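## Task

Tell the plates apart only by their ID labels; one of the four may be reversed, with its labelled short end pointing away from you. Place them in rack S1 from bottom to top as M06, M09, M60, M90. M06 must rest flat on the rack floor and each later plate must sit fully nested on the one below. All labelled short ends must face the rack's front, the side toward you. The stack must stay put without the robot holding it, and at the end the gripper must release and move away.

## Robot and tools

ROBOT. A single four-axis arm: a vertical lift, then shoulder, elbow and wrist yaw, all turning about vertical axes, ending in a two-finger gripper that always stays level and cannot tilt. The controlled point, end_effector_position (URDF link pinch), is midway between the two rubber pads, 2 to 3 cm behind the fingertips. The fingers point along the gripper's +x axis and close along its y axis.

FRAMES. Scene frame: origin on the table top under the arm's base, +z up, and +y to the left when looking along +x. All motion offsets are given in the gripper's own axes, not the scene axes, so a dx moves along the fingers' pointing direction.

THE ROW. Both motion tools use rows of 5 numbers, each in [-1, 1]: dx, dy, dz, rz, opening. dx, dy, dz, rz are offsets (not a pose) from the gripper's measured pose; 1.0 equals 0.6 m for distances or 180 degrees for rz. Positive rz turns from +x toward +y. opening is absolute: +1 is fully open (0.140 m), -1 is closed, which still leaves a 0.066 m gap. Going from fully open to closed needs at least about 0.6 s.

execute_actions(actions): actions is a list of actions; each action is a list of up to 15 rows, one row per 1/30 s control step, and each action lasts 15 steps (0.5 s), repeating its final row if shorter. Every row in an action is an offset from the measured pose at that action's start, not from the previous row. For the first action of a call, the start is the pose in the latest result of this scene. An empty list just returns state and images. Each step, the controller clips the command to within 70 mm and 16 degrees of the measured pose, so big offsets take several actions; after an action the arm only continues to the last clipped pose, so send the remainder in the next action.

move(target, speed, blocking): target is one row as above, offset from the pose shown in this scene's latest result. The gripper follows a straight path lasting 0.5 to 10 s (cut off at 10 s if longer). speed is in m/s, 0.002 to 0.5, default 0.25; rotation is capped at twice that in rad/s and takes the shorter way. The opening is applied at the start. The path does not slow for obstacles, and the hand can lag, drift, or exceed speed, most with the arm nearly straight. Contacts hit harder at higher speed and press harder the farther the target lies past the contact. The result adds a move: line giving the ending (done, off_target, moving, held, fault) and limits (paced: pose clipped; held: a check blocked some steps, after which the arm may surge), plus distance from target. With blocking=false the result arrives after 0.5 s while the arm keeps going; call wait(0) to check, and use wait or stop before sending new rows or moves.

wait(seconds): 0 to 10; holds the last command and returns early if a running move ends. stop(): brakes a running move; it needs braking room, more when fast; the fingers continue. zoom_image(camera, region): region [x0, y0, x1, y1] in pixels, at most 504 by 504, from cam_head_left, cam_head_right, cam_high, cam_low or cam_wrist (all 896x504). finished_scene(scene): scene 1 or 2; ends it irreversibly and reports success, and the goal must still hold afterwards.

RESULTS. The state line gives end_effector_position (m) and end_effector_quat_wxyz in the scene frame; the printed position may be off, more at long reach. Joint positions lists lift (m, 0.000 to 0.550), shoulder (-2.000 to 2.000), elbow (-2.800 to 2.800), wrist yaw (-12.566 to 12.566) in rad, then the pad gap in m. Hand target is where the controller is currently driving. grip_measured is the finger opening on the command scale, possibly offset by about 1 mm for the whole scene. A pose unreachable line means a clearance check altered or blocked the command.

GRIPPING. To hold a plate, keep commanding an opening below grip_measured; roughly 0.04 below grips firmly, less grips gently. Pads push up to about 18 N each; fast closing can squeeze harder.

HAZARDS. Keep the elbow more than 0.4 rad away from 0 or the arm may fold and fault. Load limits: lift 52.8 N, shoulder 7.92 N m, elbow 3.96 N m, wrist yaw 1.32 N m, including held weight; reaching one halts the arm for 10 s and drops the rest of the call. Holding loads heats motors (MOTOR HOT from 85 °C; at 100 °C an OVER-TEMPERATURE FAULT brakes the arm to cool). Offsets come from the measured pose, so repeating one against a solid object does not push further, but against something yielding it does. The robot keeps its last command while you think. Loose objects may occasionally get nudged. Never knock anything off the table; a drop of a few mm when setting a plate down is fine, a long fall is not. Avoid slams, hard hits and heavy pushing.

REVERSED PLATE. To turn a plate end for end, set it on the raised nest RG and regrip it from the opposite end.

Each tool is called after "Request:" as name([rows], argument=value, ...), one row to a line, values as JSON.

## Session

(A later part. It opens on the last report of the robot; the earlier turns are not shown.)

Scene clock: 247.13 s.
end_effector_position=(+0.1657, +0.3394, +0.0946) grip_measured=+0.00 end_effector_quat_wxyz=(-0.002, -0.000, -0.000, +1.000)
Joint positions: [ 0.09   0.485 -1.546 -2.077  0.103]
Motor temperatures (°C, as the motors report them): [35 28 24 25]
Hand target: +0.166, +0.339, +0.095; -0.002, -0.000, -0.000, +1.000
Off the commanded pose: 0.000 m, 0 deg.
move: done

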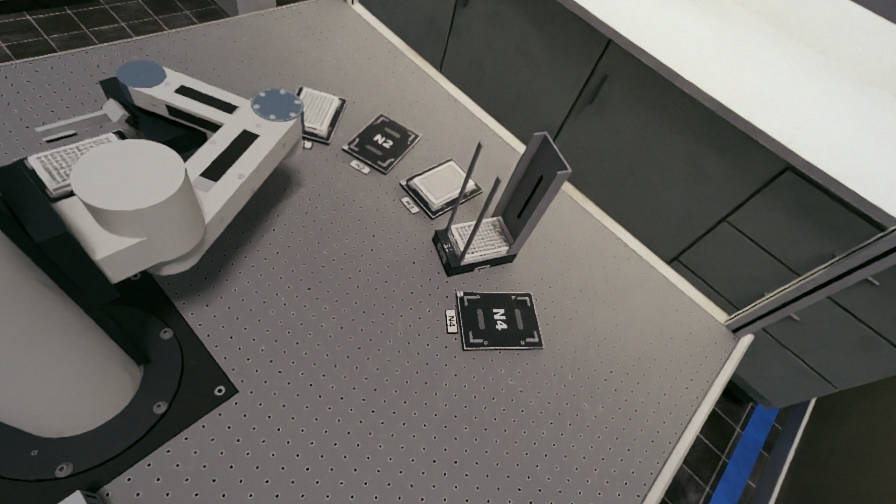

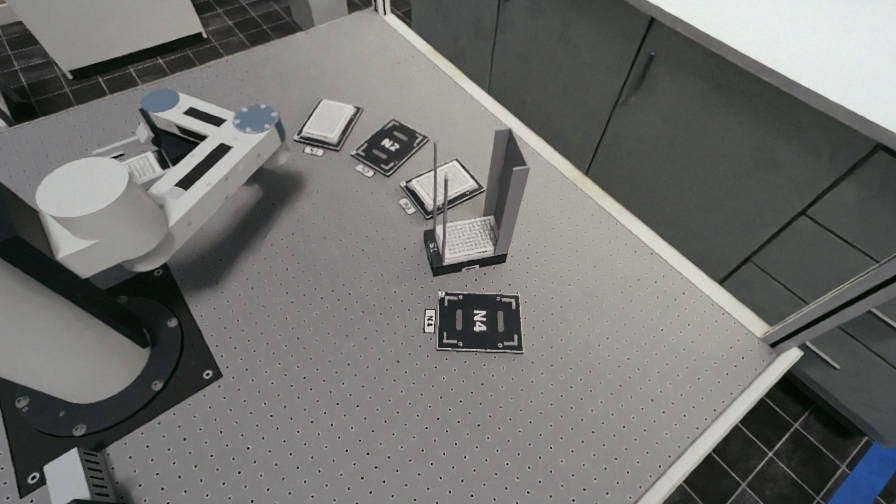

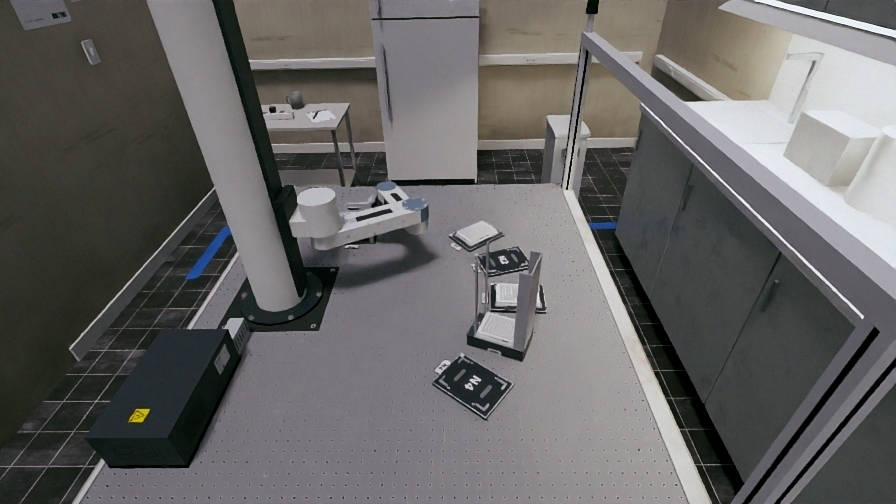

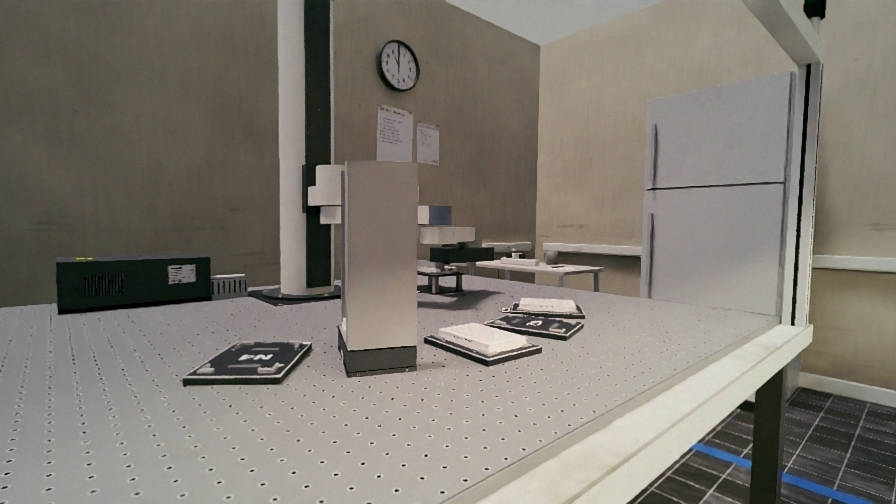

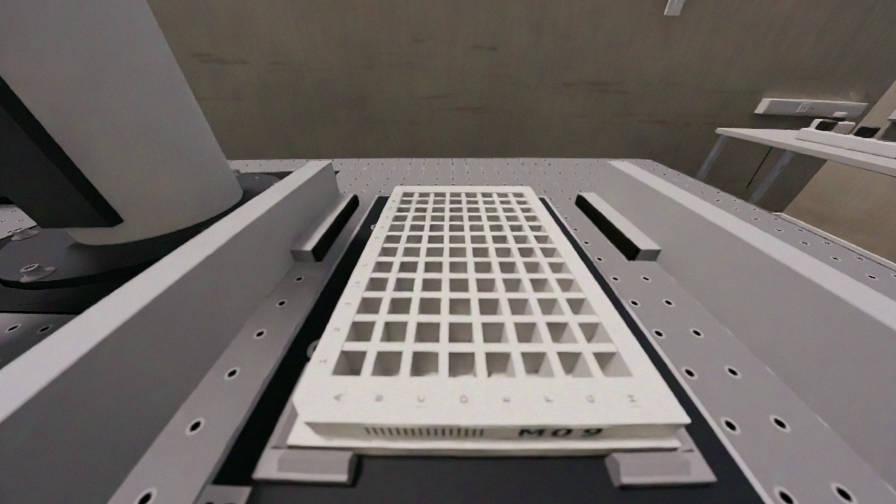

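Request:
move(target=[0.0003,0.001,-0.0312,-0.003,-0.35], speed=0.05)

Request:
execute_actions([
  [[0,0,0,0,-0.40],[0,0,0,0,-0.42],[0,0,0,0,-0.44],[0,0,0,0,-0.46],[0,0,0,0,-0.47],[0,0,0,0,-0.48],[0,0,0,0,-0.49],[0,0,0,0,-0.50],[0,0,0,0,-0.51],[0,0,0,0,-0.52],[0,0,0,0,-0.53],[0,0,0,0,-0.54],[0,0,0,0,-0.55],[0,0,0,0,-0.56]],
])

Request:
move(target=[0,0,0.02,0,-0.56], speed=0.04)

Scene clock: 253.67 s.
end_effector_position=(+0.1654, +0.3387, +0.0758) grip_measured=-0.35 end_effector_quat_wxyz=(+0.003, -0.000, -0.000, +1.000)
Joint positions: [ 0.071  0.479 -1.536 -2.09   0.09 ]
Motor temperatures (°C, as the motors report them): [36 28 24 25]
Hand target: +0.165, +0.339, +0.076; +0.003, -0.000, -0.000, +1.000
Off the commanded pose: 0.000 m, 0 deg.
move: done

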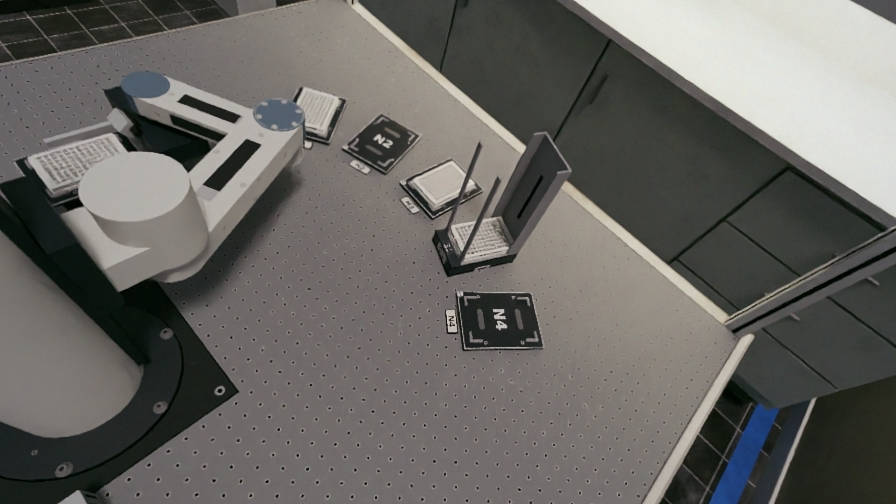

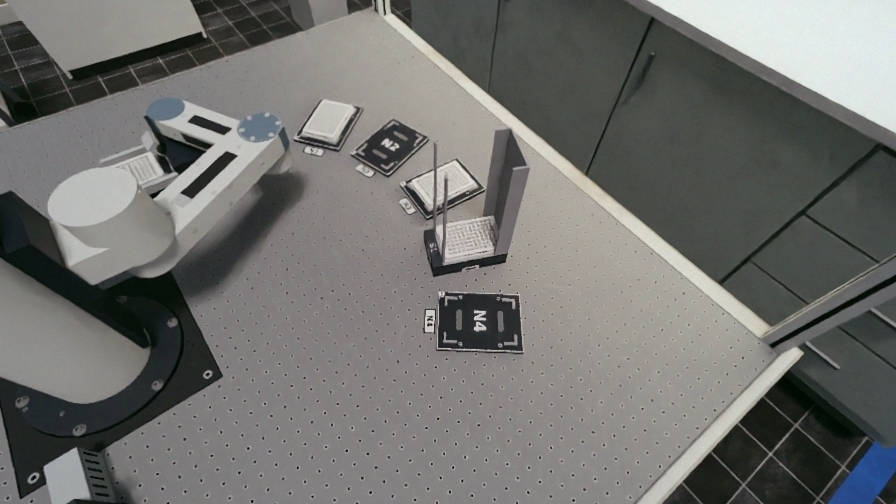

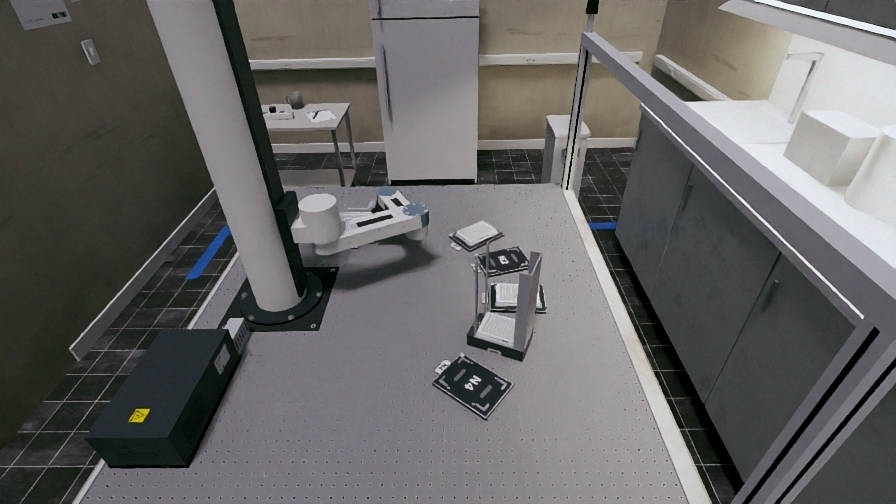

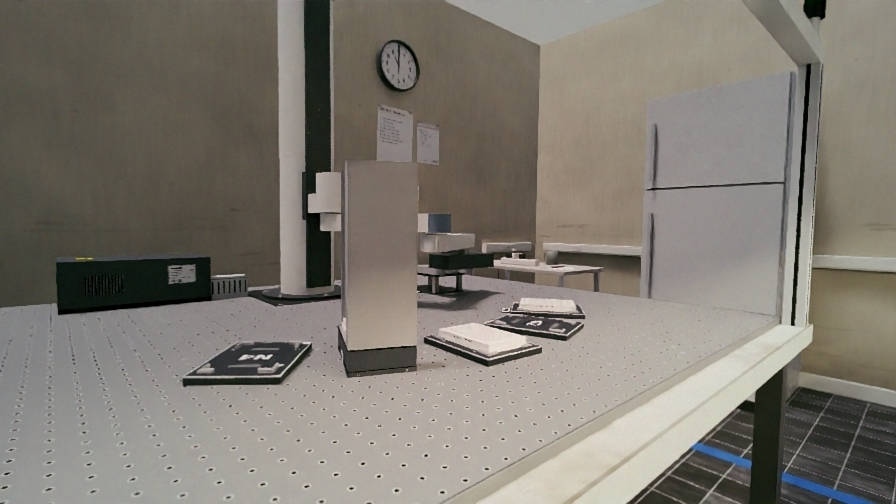

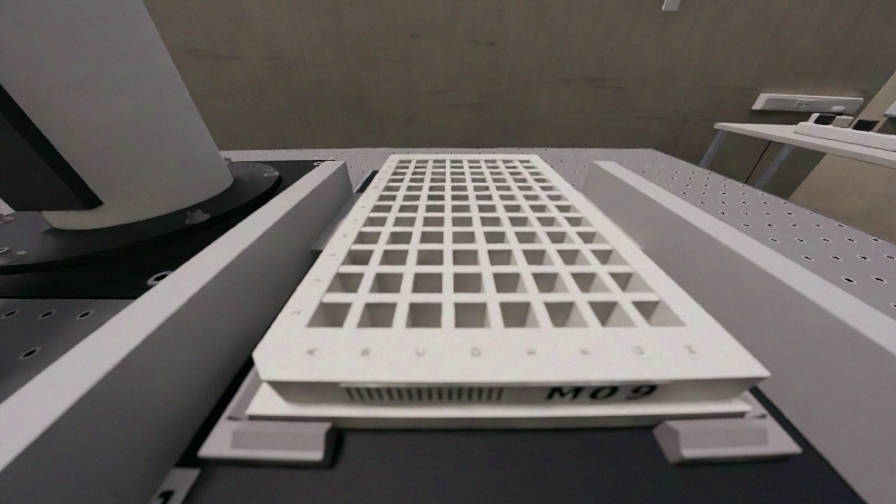

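Scene clock: 254.17 s.
end_effector_position=(+0.1654, +0.3386, +0.0758) grip_measured=-0.50 end_effector_quat_wxyz=(+0.002, -0.000, -0.000, +1.000)
Joint positions: [ 0.071  0.479 -1.535 -2.09   0.085]
Motor temperatures (°C, as the motors report them): [36 28 24 25]
Hand target: +0.165, +0.339, +0.076; +0.003, -0.000, -0.000, +1.000
Off the commanded pose: 0.000 m, 0 deg.

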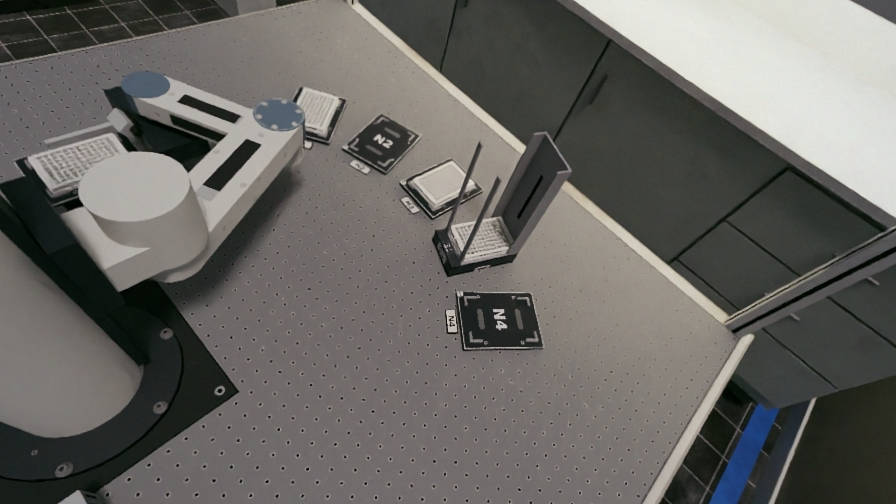

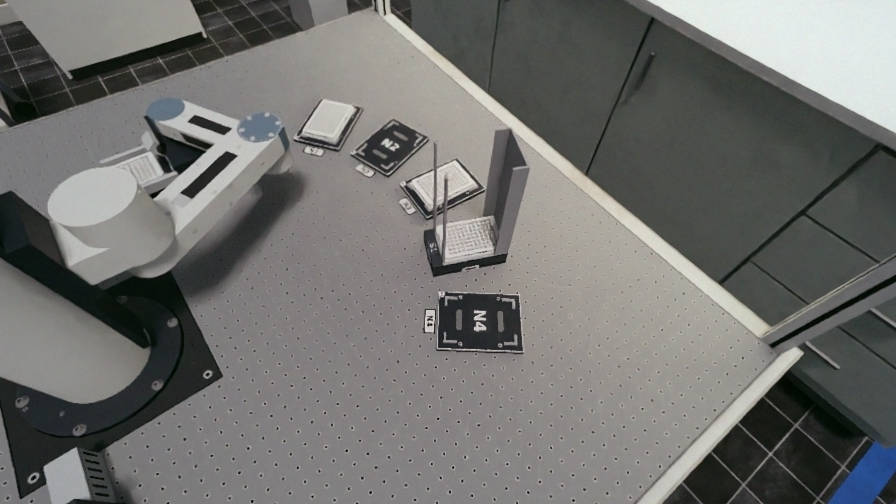

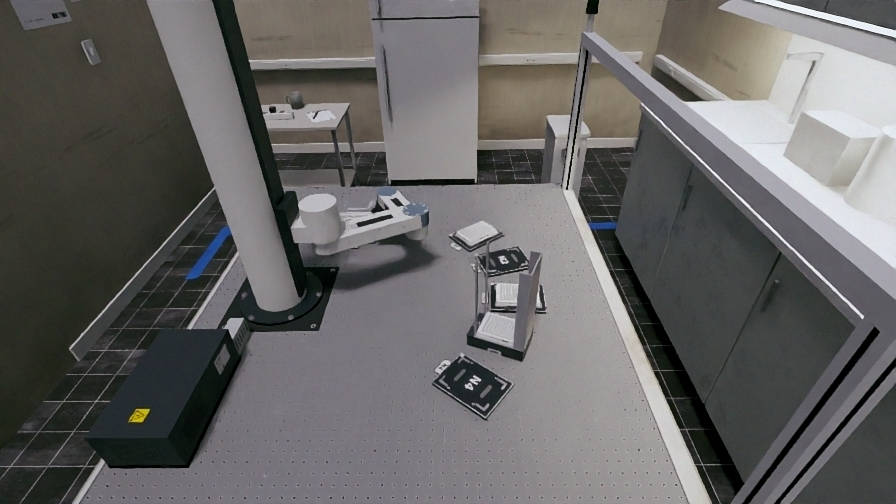

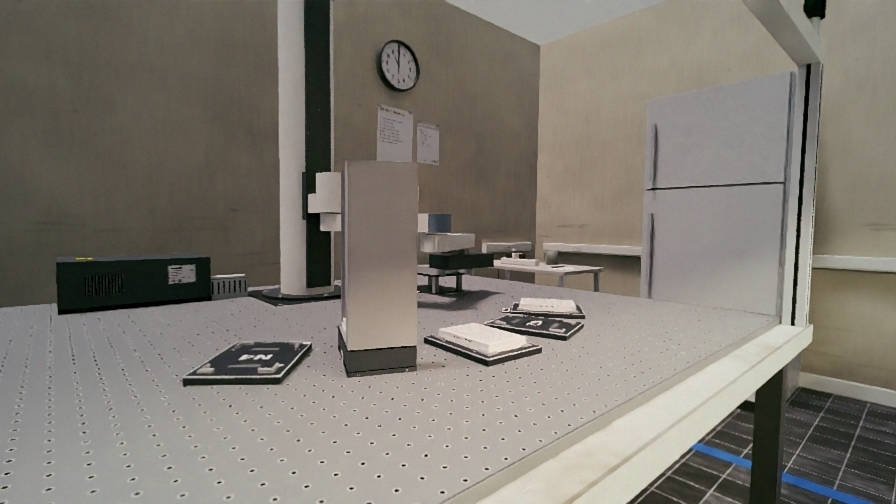

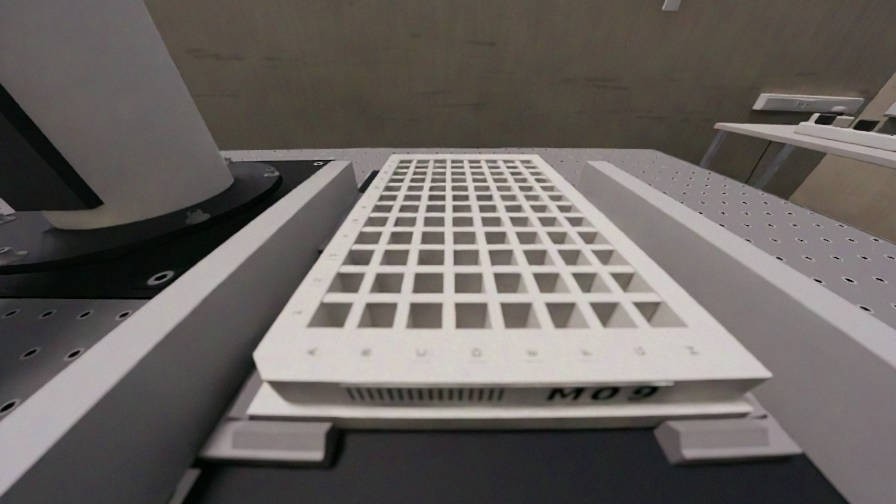

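Scene clock: 254.87 s.
end_effector_position=(+0.1654, +0.3386, +0.0878) grip_measured=-0.50 end_effector_quat_wxyz=(+0.002, -0.000, -0.000, +1.000)
Joint positions: [ 0.083  0.479 -1.535 -2.089  0.085]
Motor temperatures (°C, as the motors report them): [36 28 24 25]
Hand target: +0.165, +0.339, +0.088; +0.002, -0.000, -0.000, +1.000
Off the commanded pose: 0.000 m, 0 deg.
move: done

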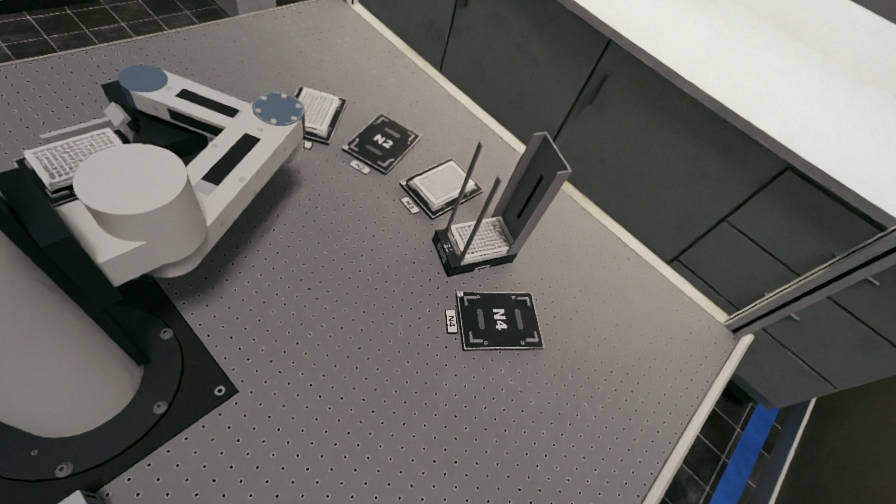

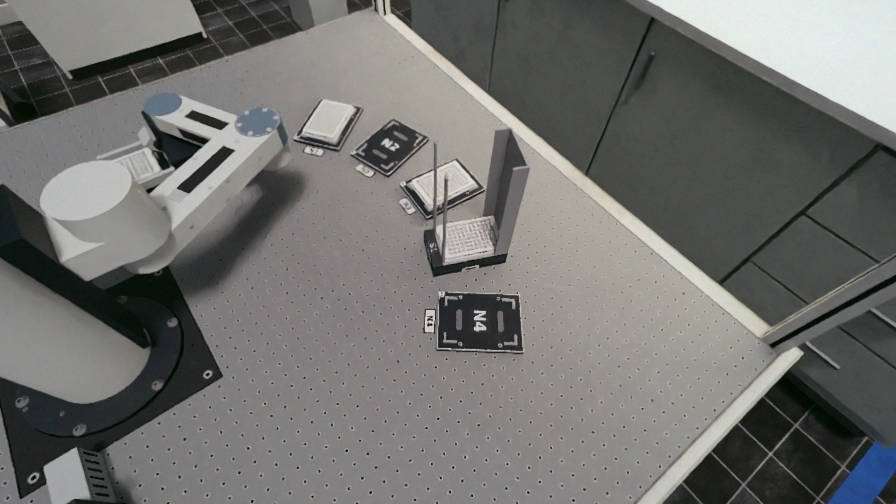

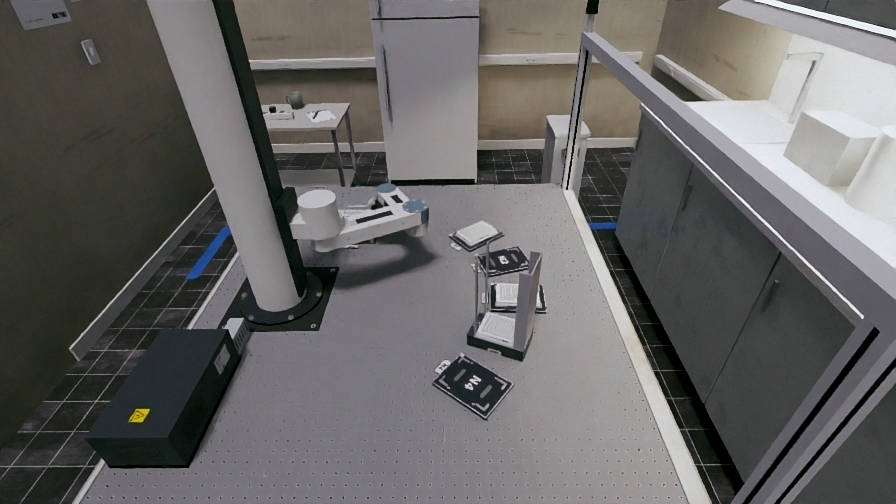

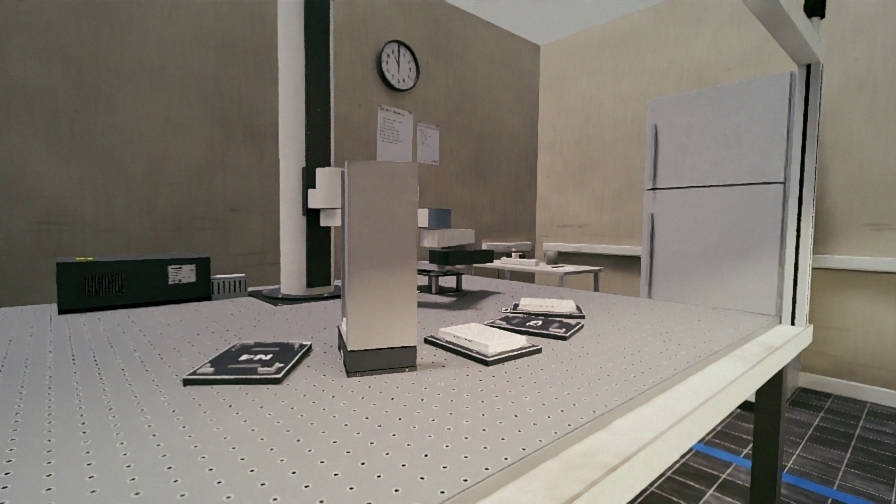

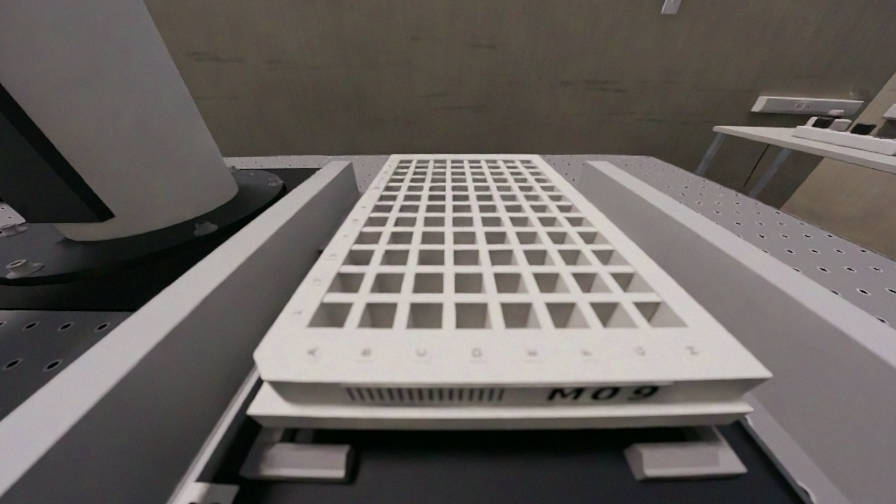

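Request:
move(target=[-0.5552,0.5786,0.392,0.5694,-0.56], speed=0.45)

Scene clock: 265.80 s.
end_effector_position=(+0.4966, -0.0102, +0.3231) grip_measured=-0.50 end_effector_quat_wxyz=(+0.778, +0.000, +0.000, -0.628)
Joint positions: [ 0.318 -0.407 -1.31   0.359  0.085]
Motor temperatures (°C, as the motors report them): [36 28 24 25]
Hand target: +0.497, -0.010, +0.323; +0.779, +0.000, +0.000, -0.628
Off the commanded pose: 0.000 m, 0 deg.
move: done

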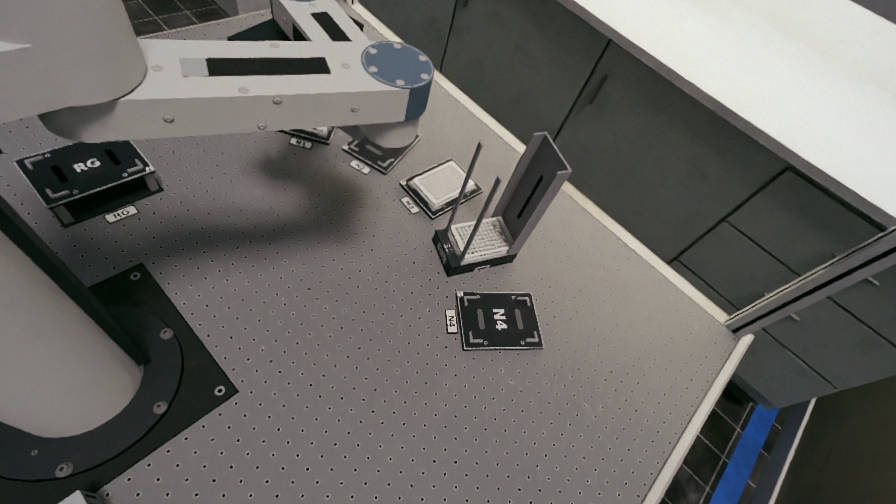

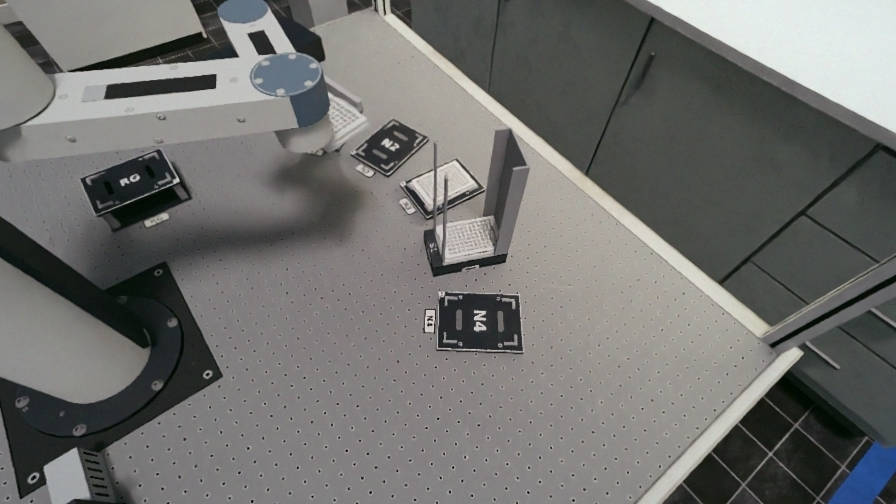

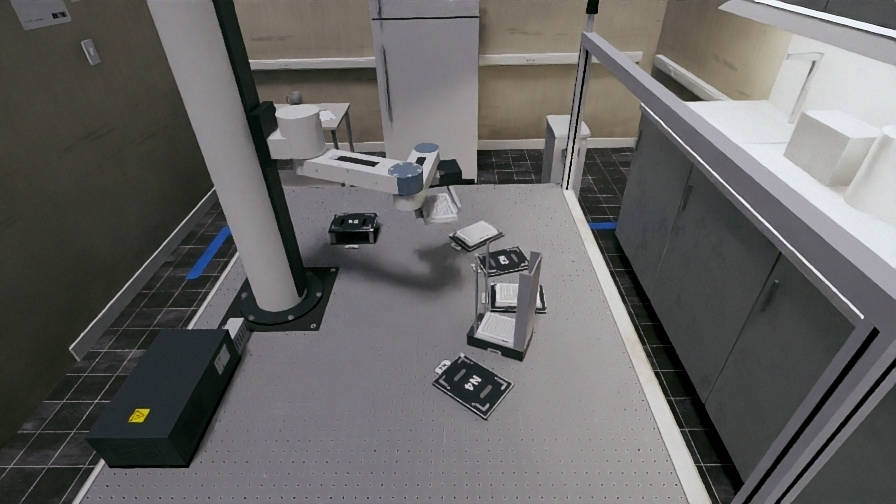

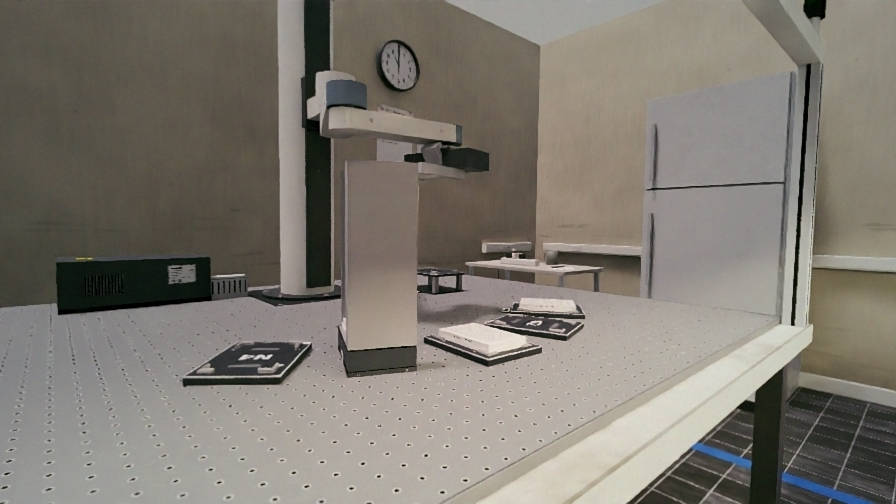

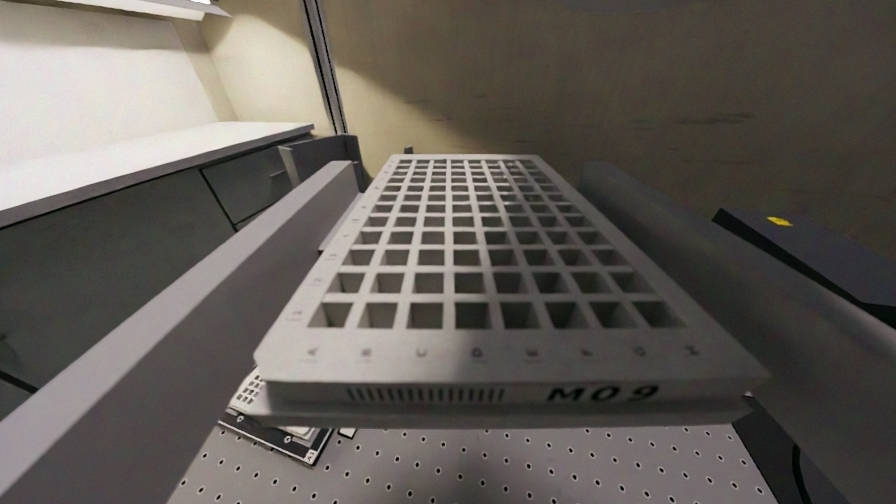

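Request:
move(target=[0.3696,0.226,0,0.3069,-0.56], speed=0.4)

Scene clock: 271.67 s.
end_effector_position=(+0.6757, -0.1985, +0.3231) grip_measured=-0.50 end_effector_quat_wxyz=(+0.981, +0.000, +0.000, -0.196)
Joint positions: [ 0.318 -1.007 -1.742  2.354  0.085]
Motor temperatures (°C, as the motors report them): [36 28 24 25]
Hand target: +0.676, -0.198, +0.323; +0.981, +0.000, +0.000, -0.195
Off the commanded pose: 0.000 m, 0 deg.
move: done

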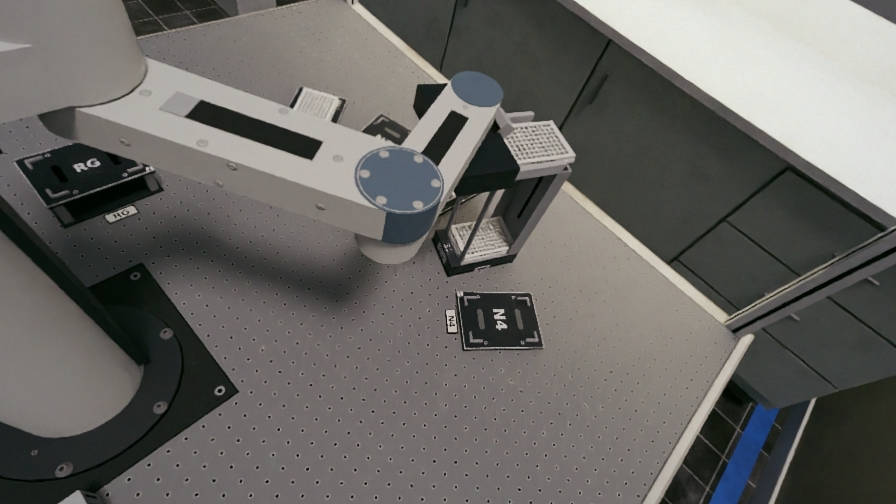

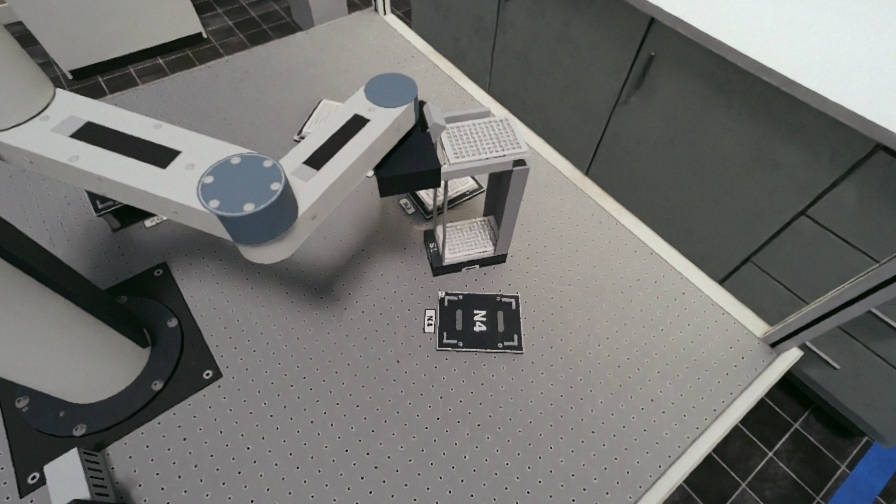

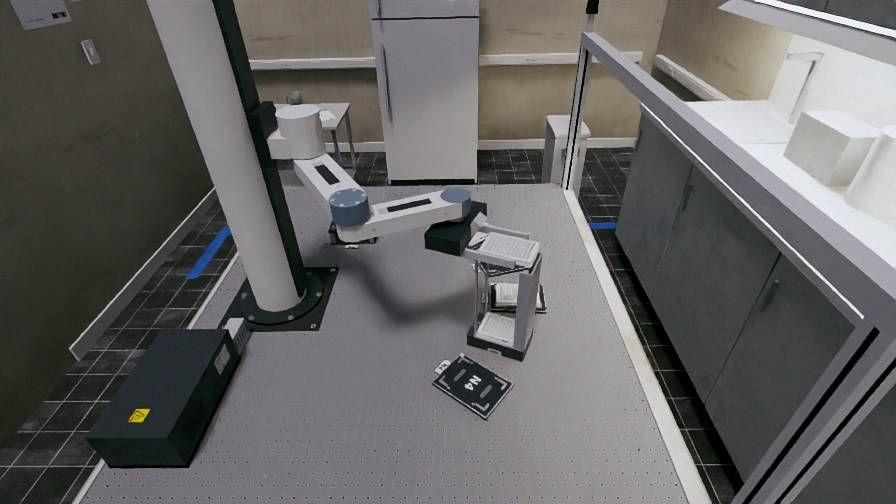

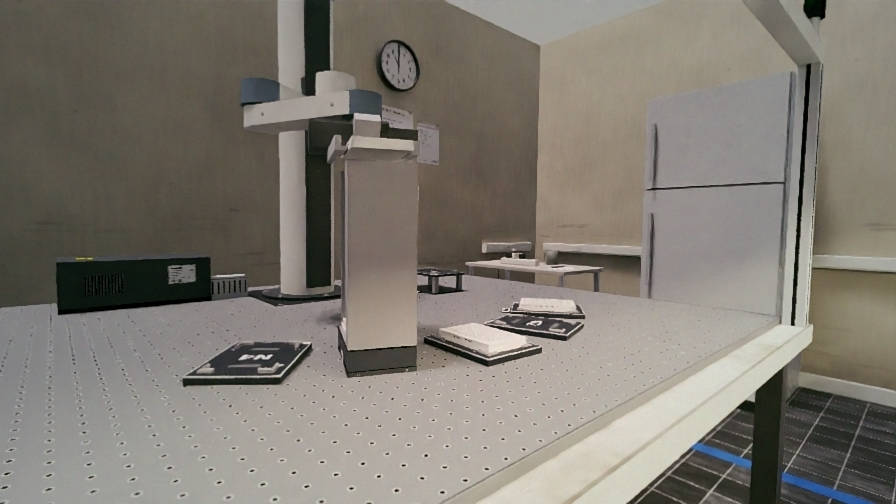

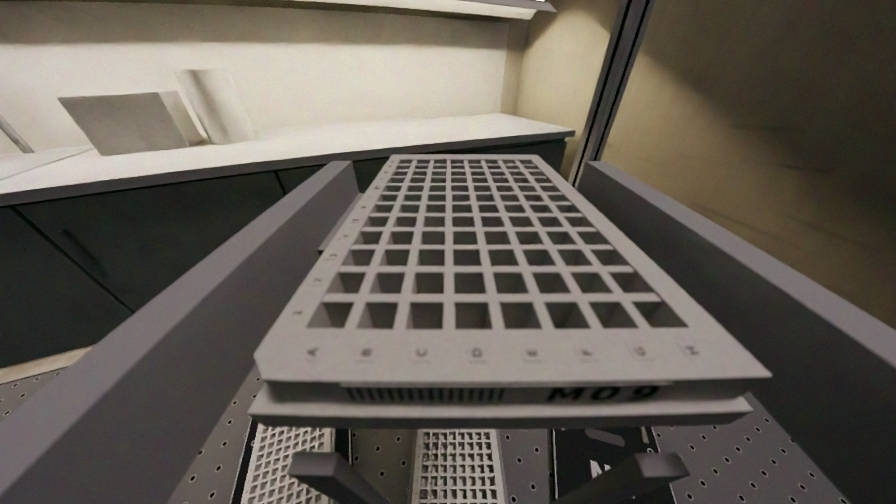

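Request:
move(target=[0.0004,0.0005,-0.025,0,-0.56], speed=0.04)

Scene clock: 276.07 s.
end_effector_position=(+0.6760, -0.1984, +0.3080) grip_measured=-0.50 end_effector_quat_wxyz=(+0.981, +0.000, +0.000, -0.196)
Joint positions: [ 0.303 -1.005 -1.743  2.354  0.085]
Motor temperatures (°C, as the motors report them): [36 28 24 25]
Hand target: +0.676, -0.198, +0.308; +0.981, +0.000, +0.000, -0.196
Off the commanded pose: 0.000 m, 0 deg.
move: done

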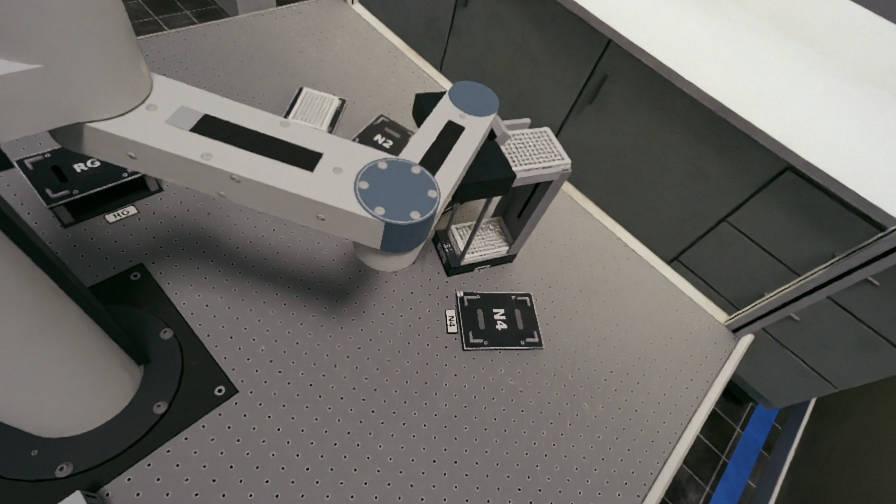

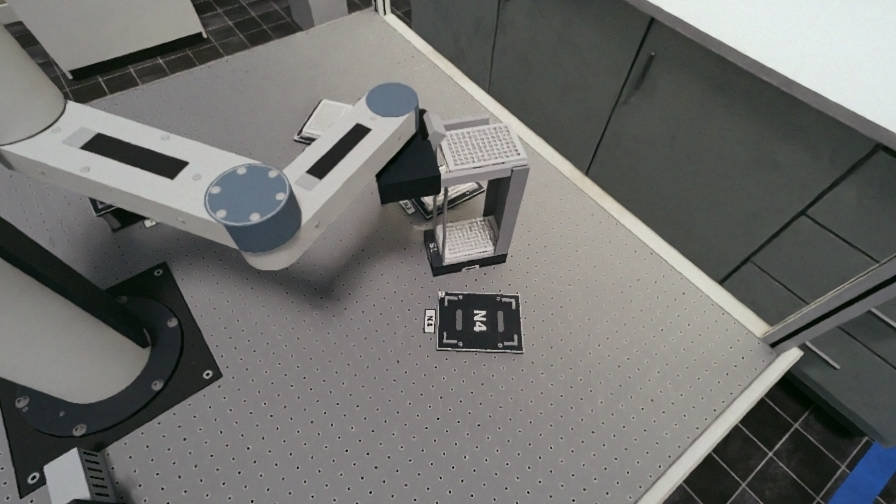

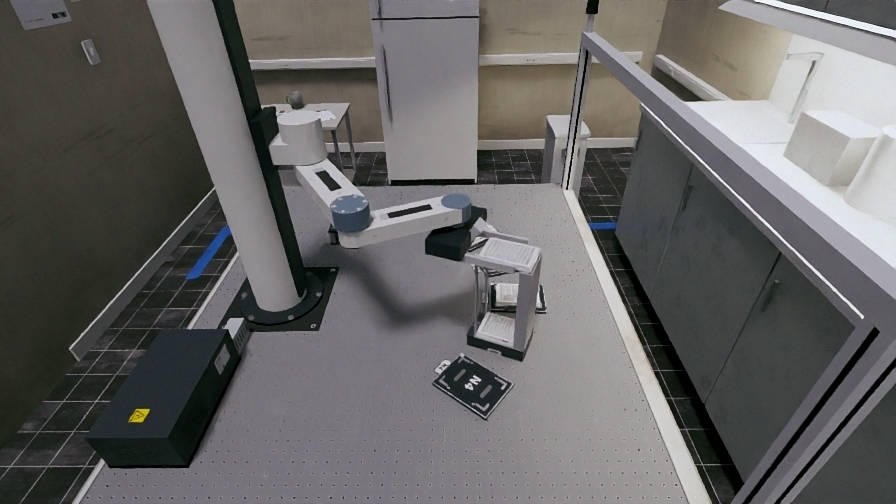

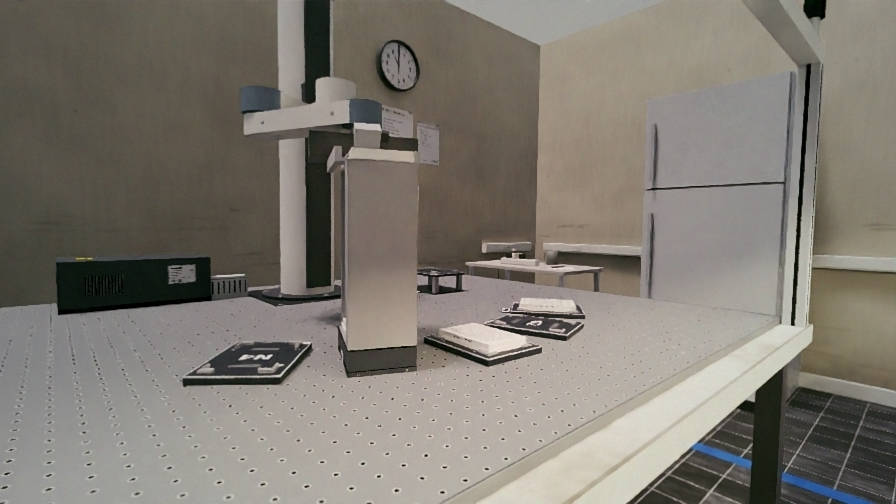

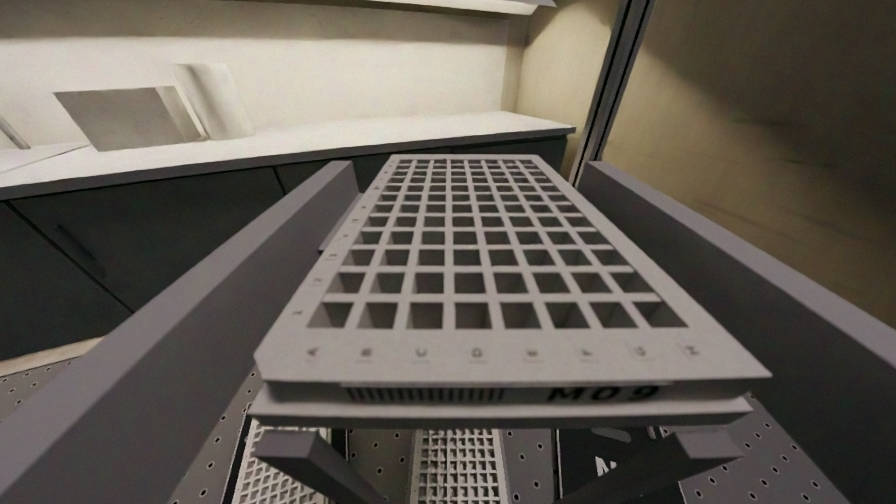

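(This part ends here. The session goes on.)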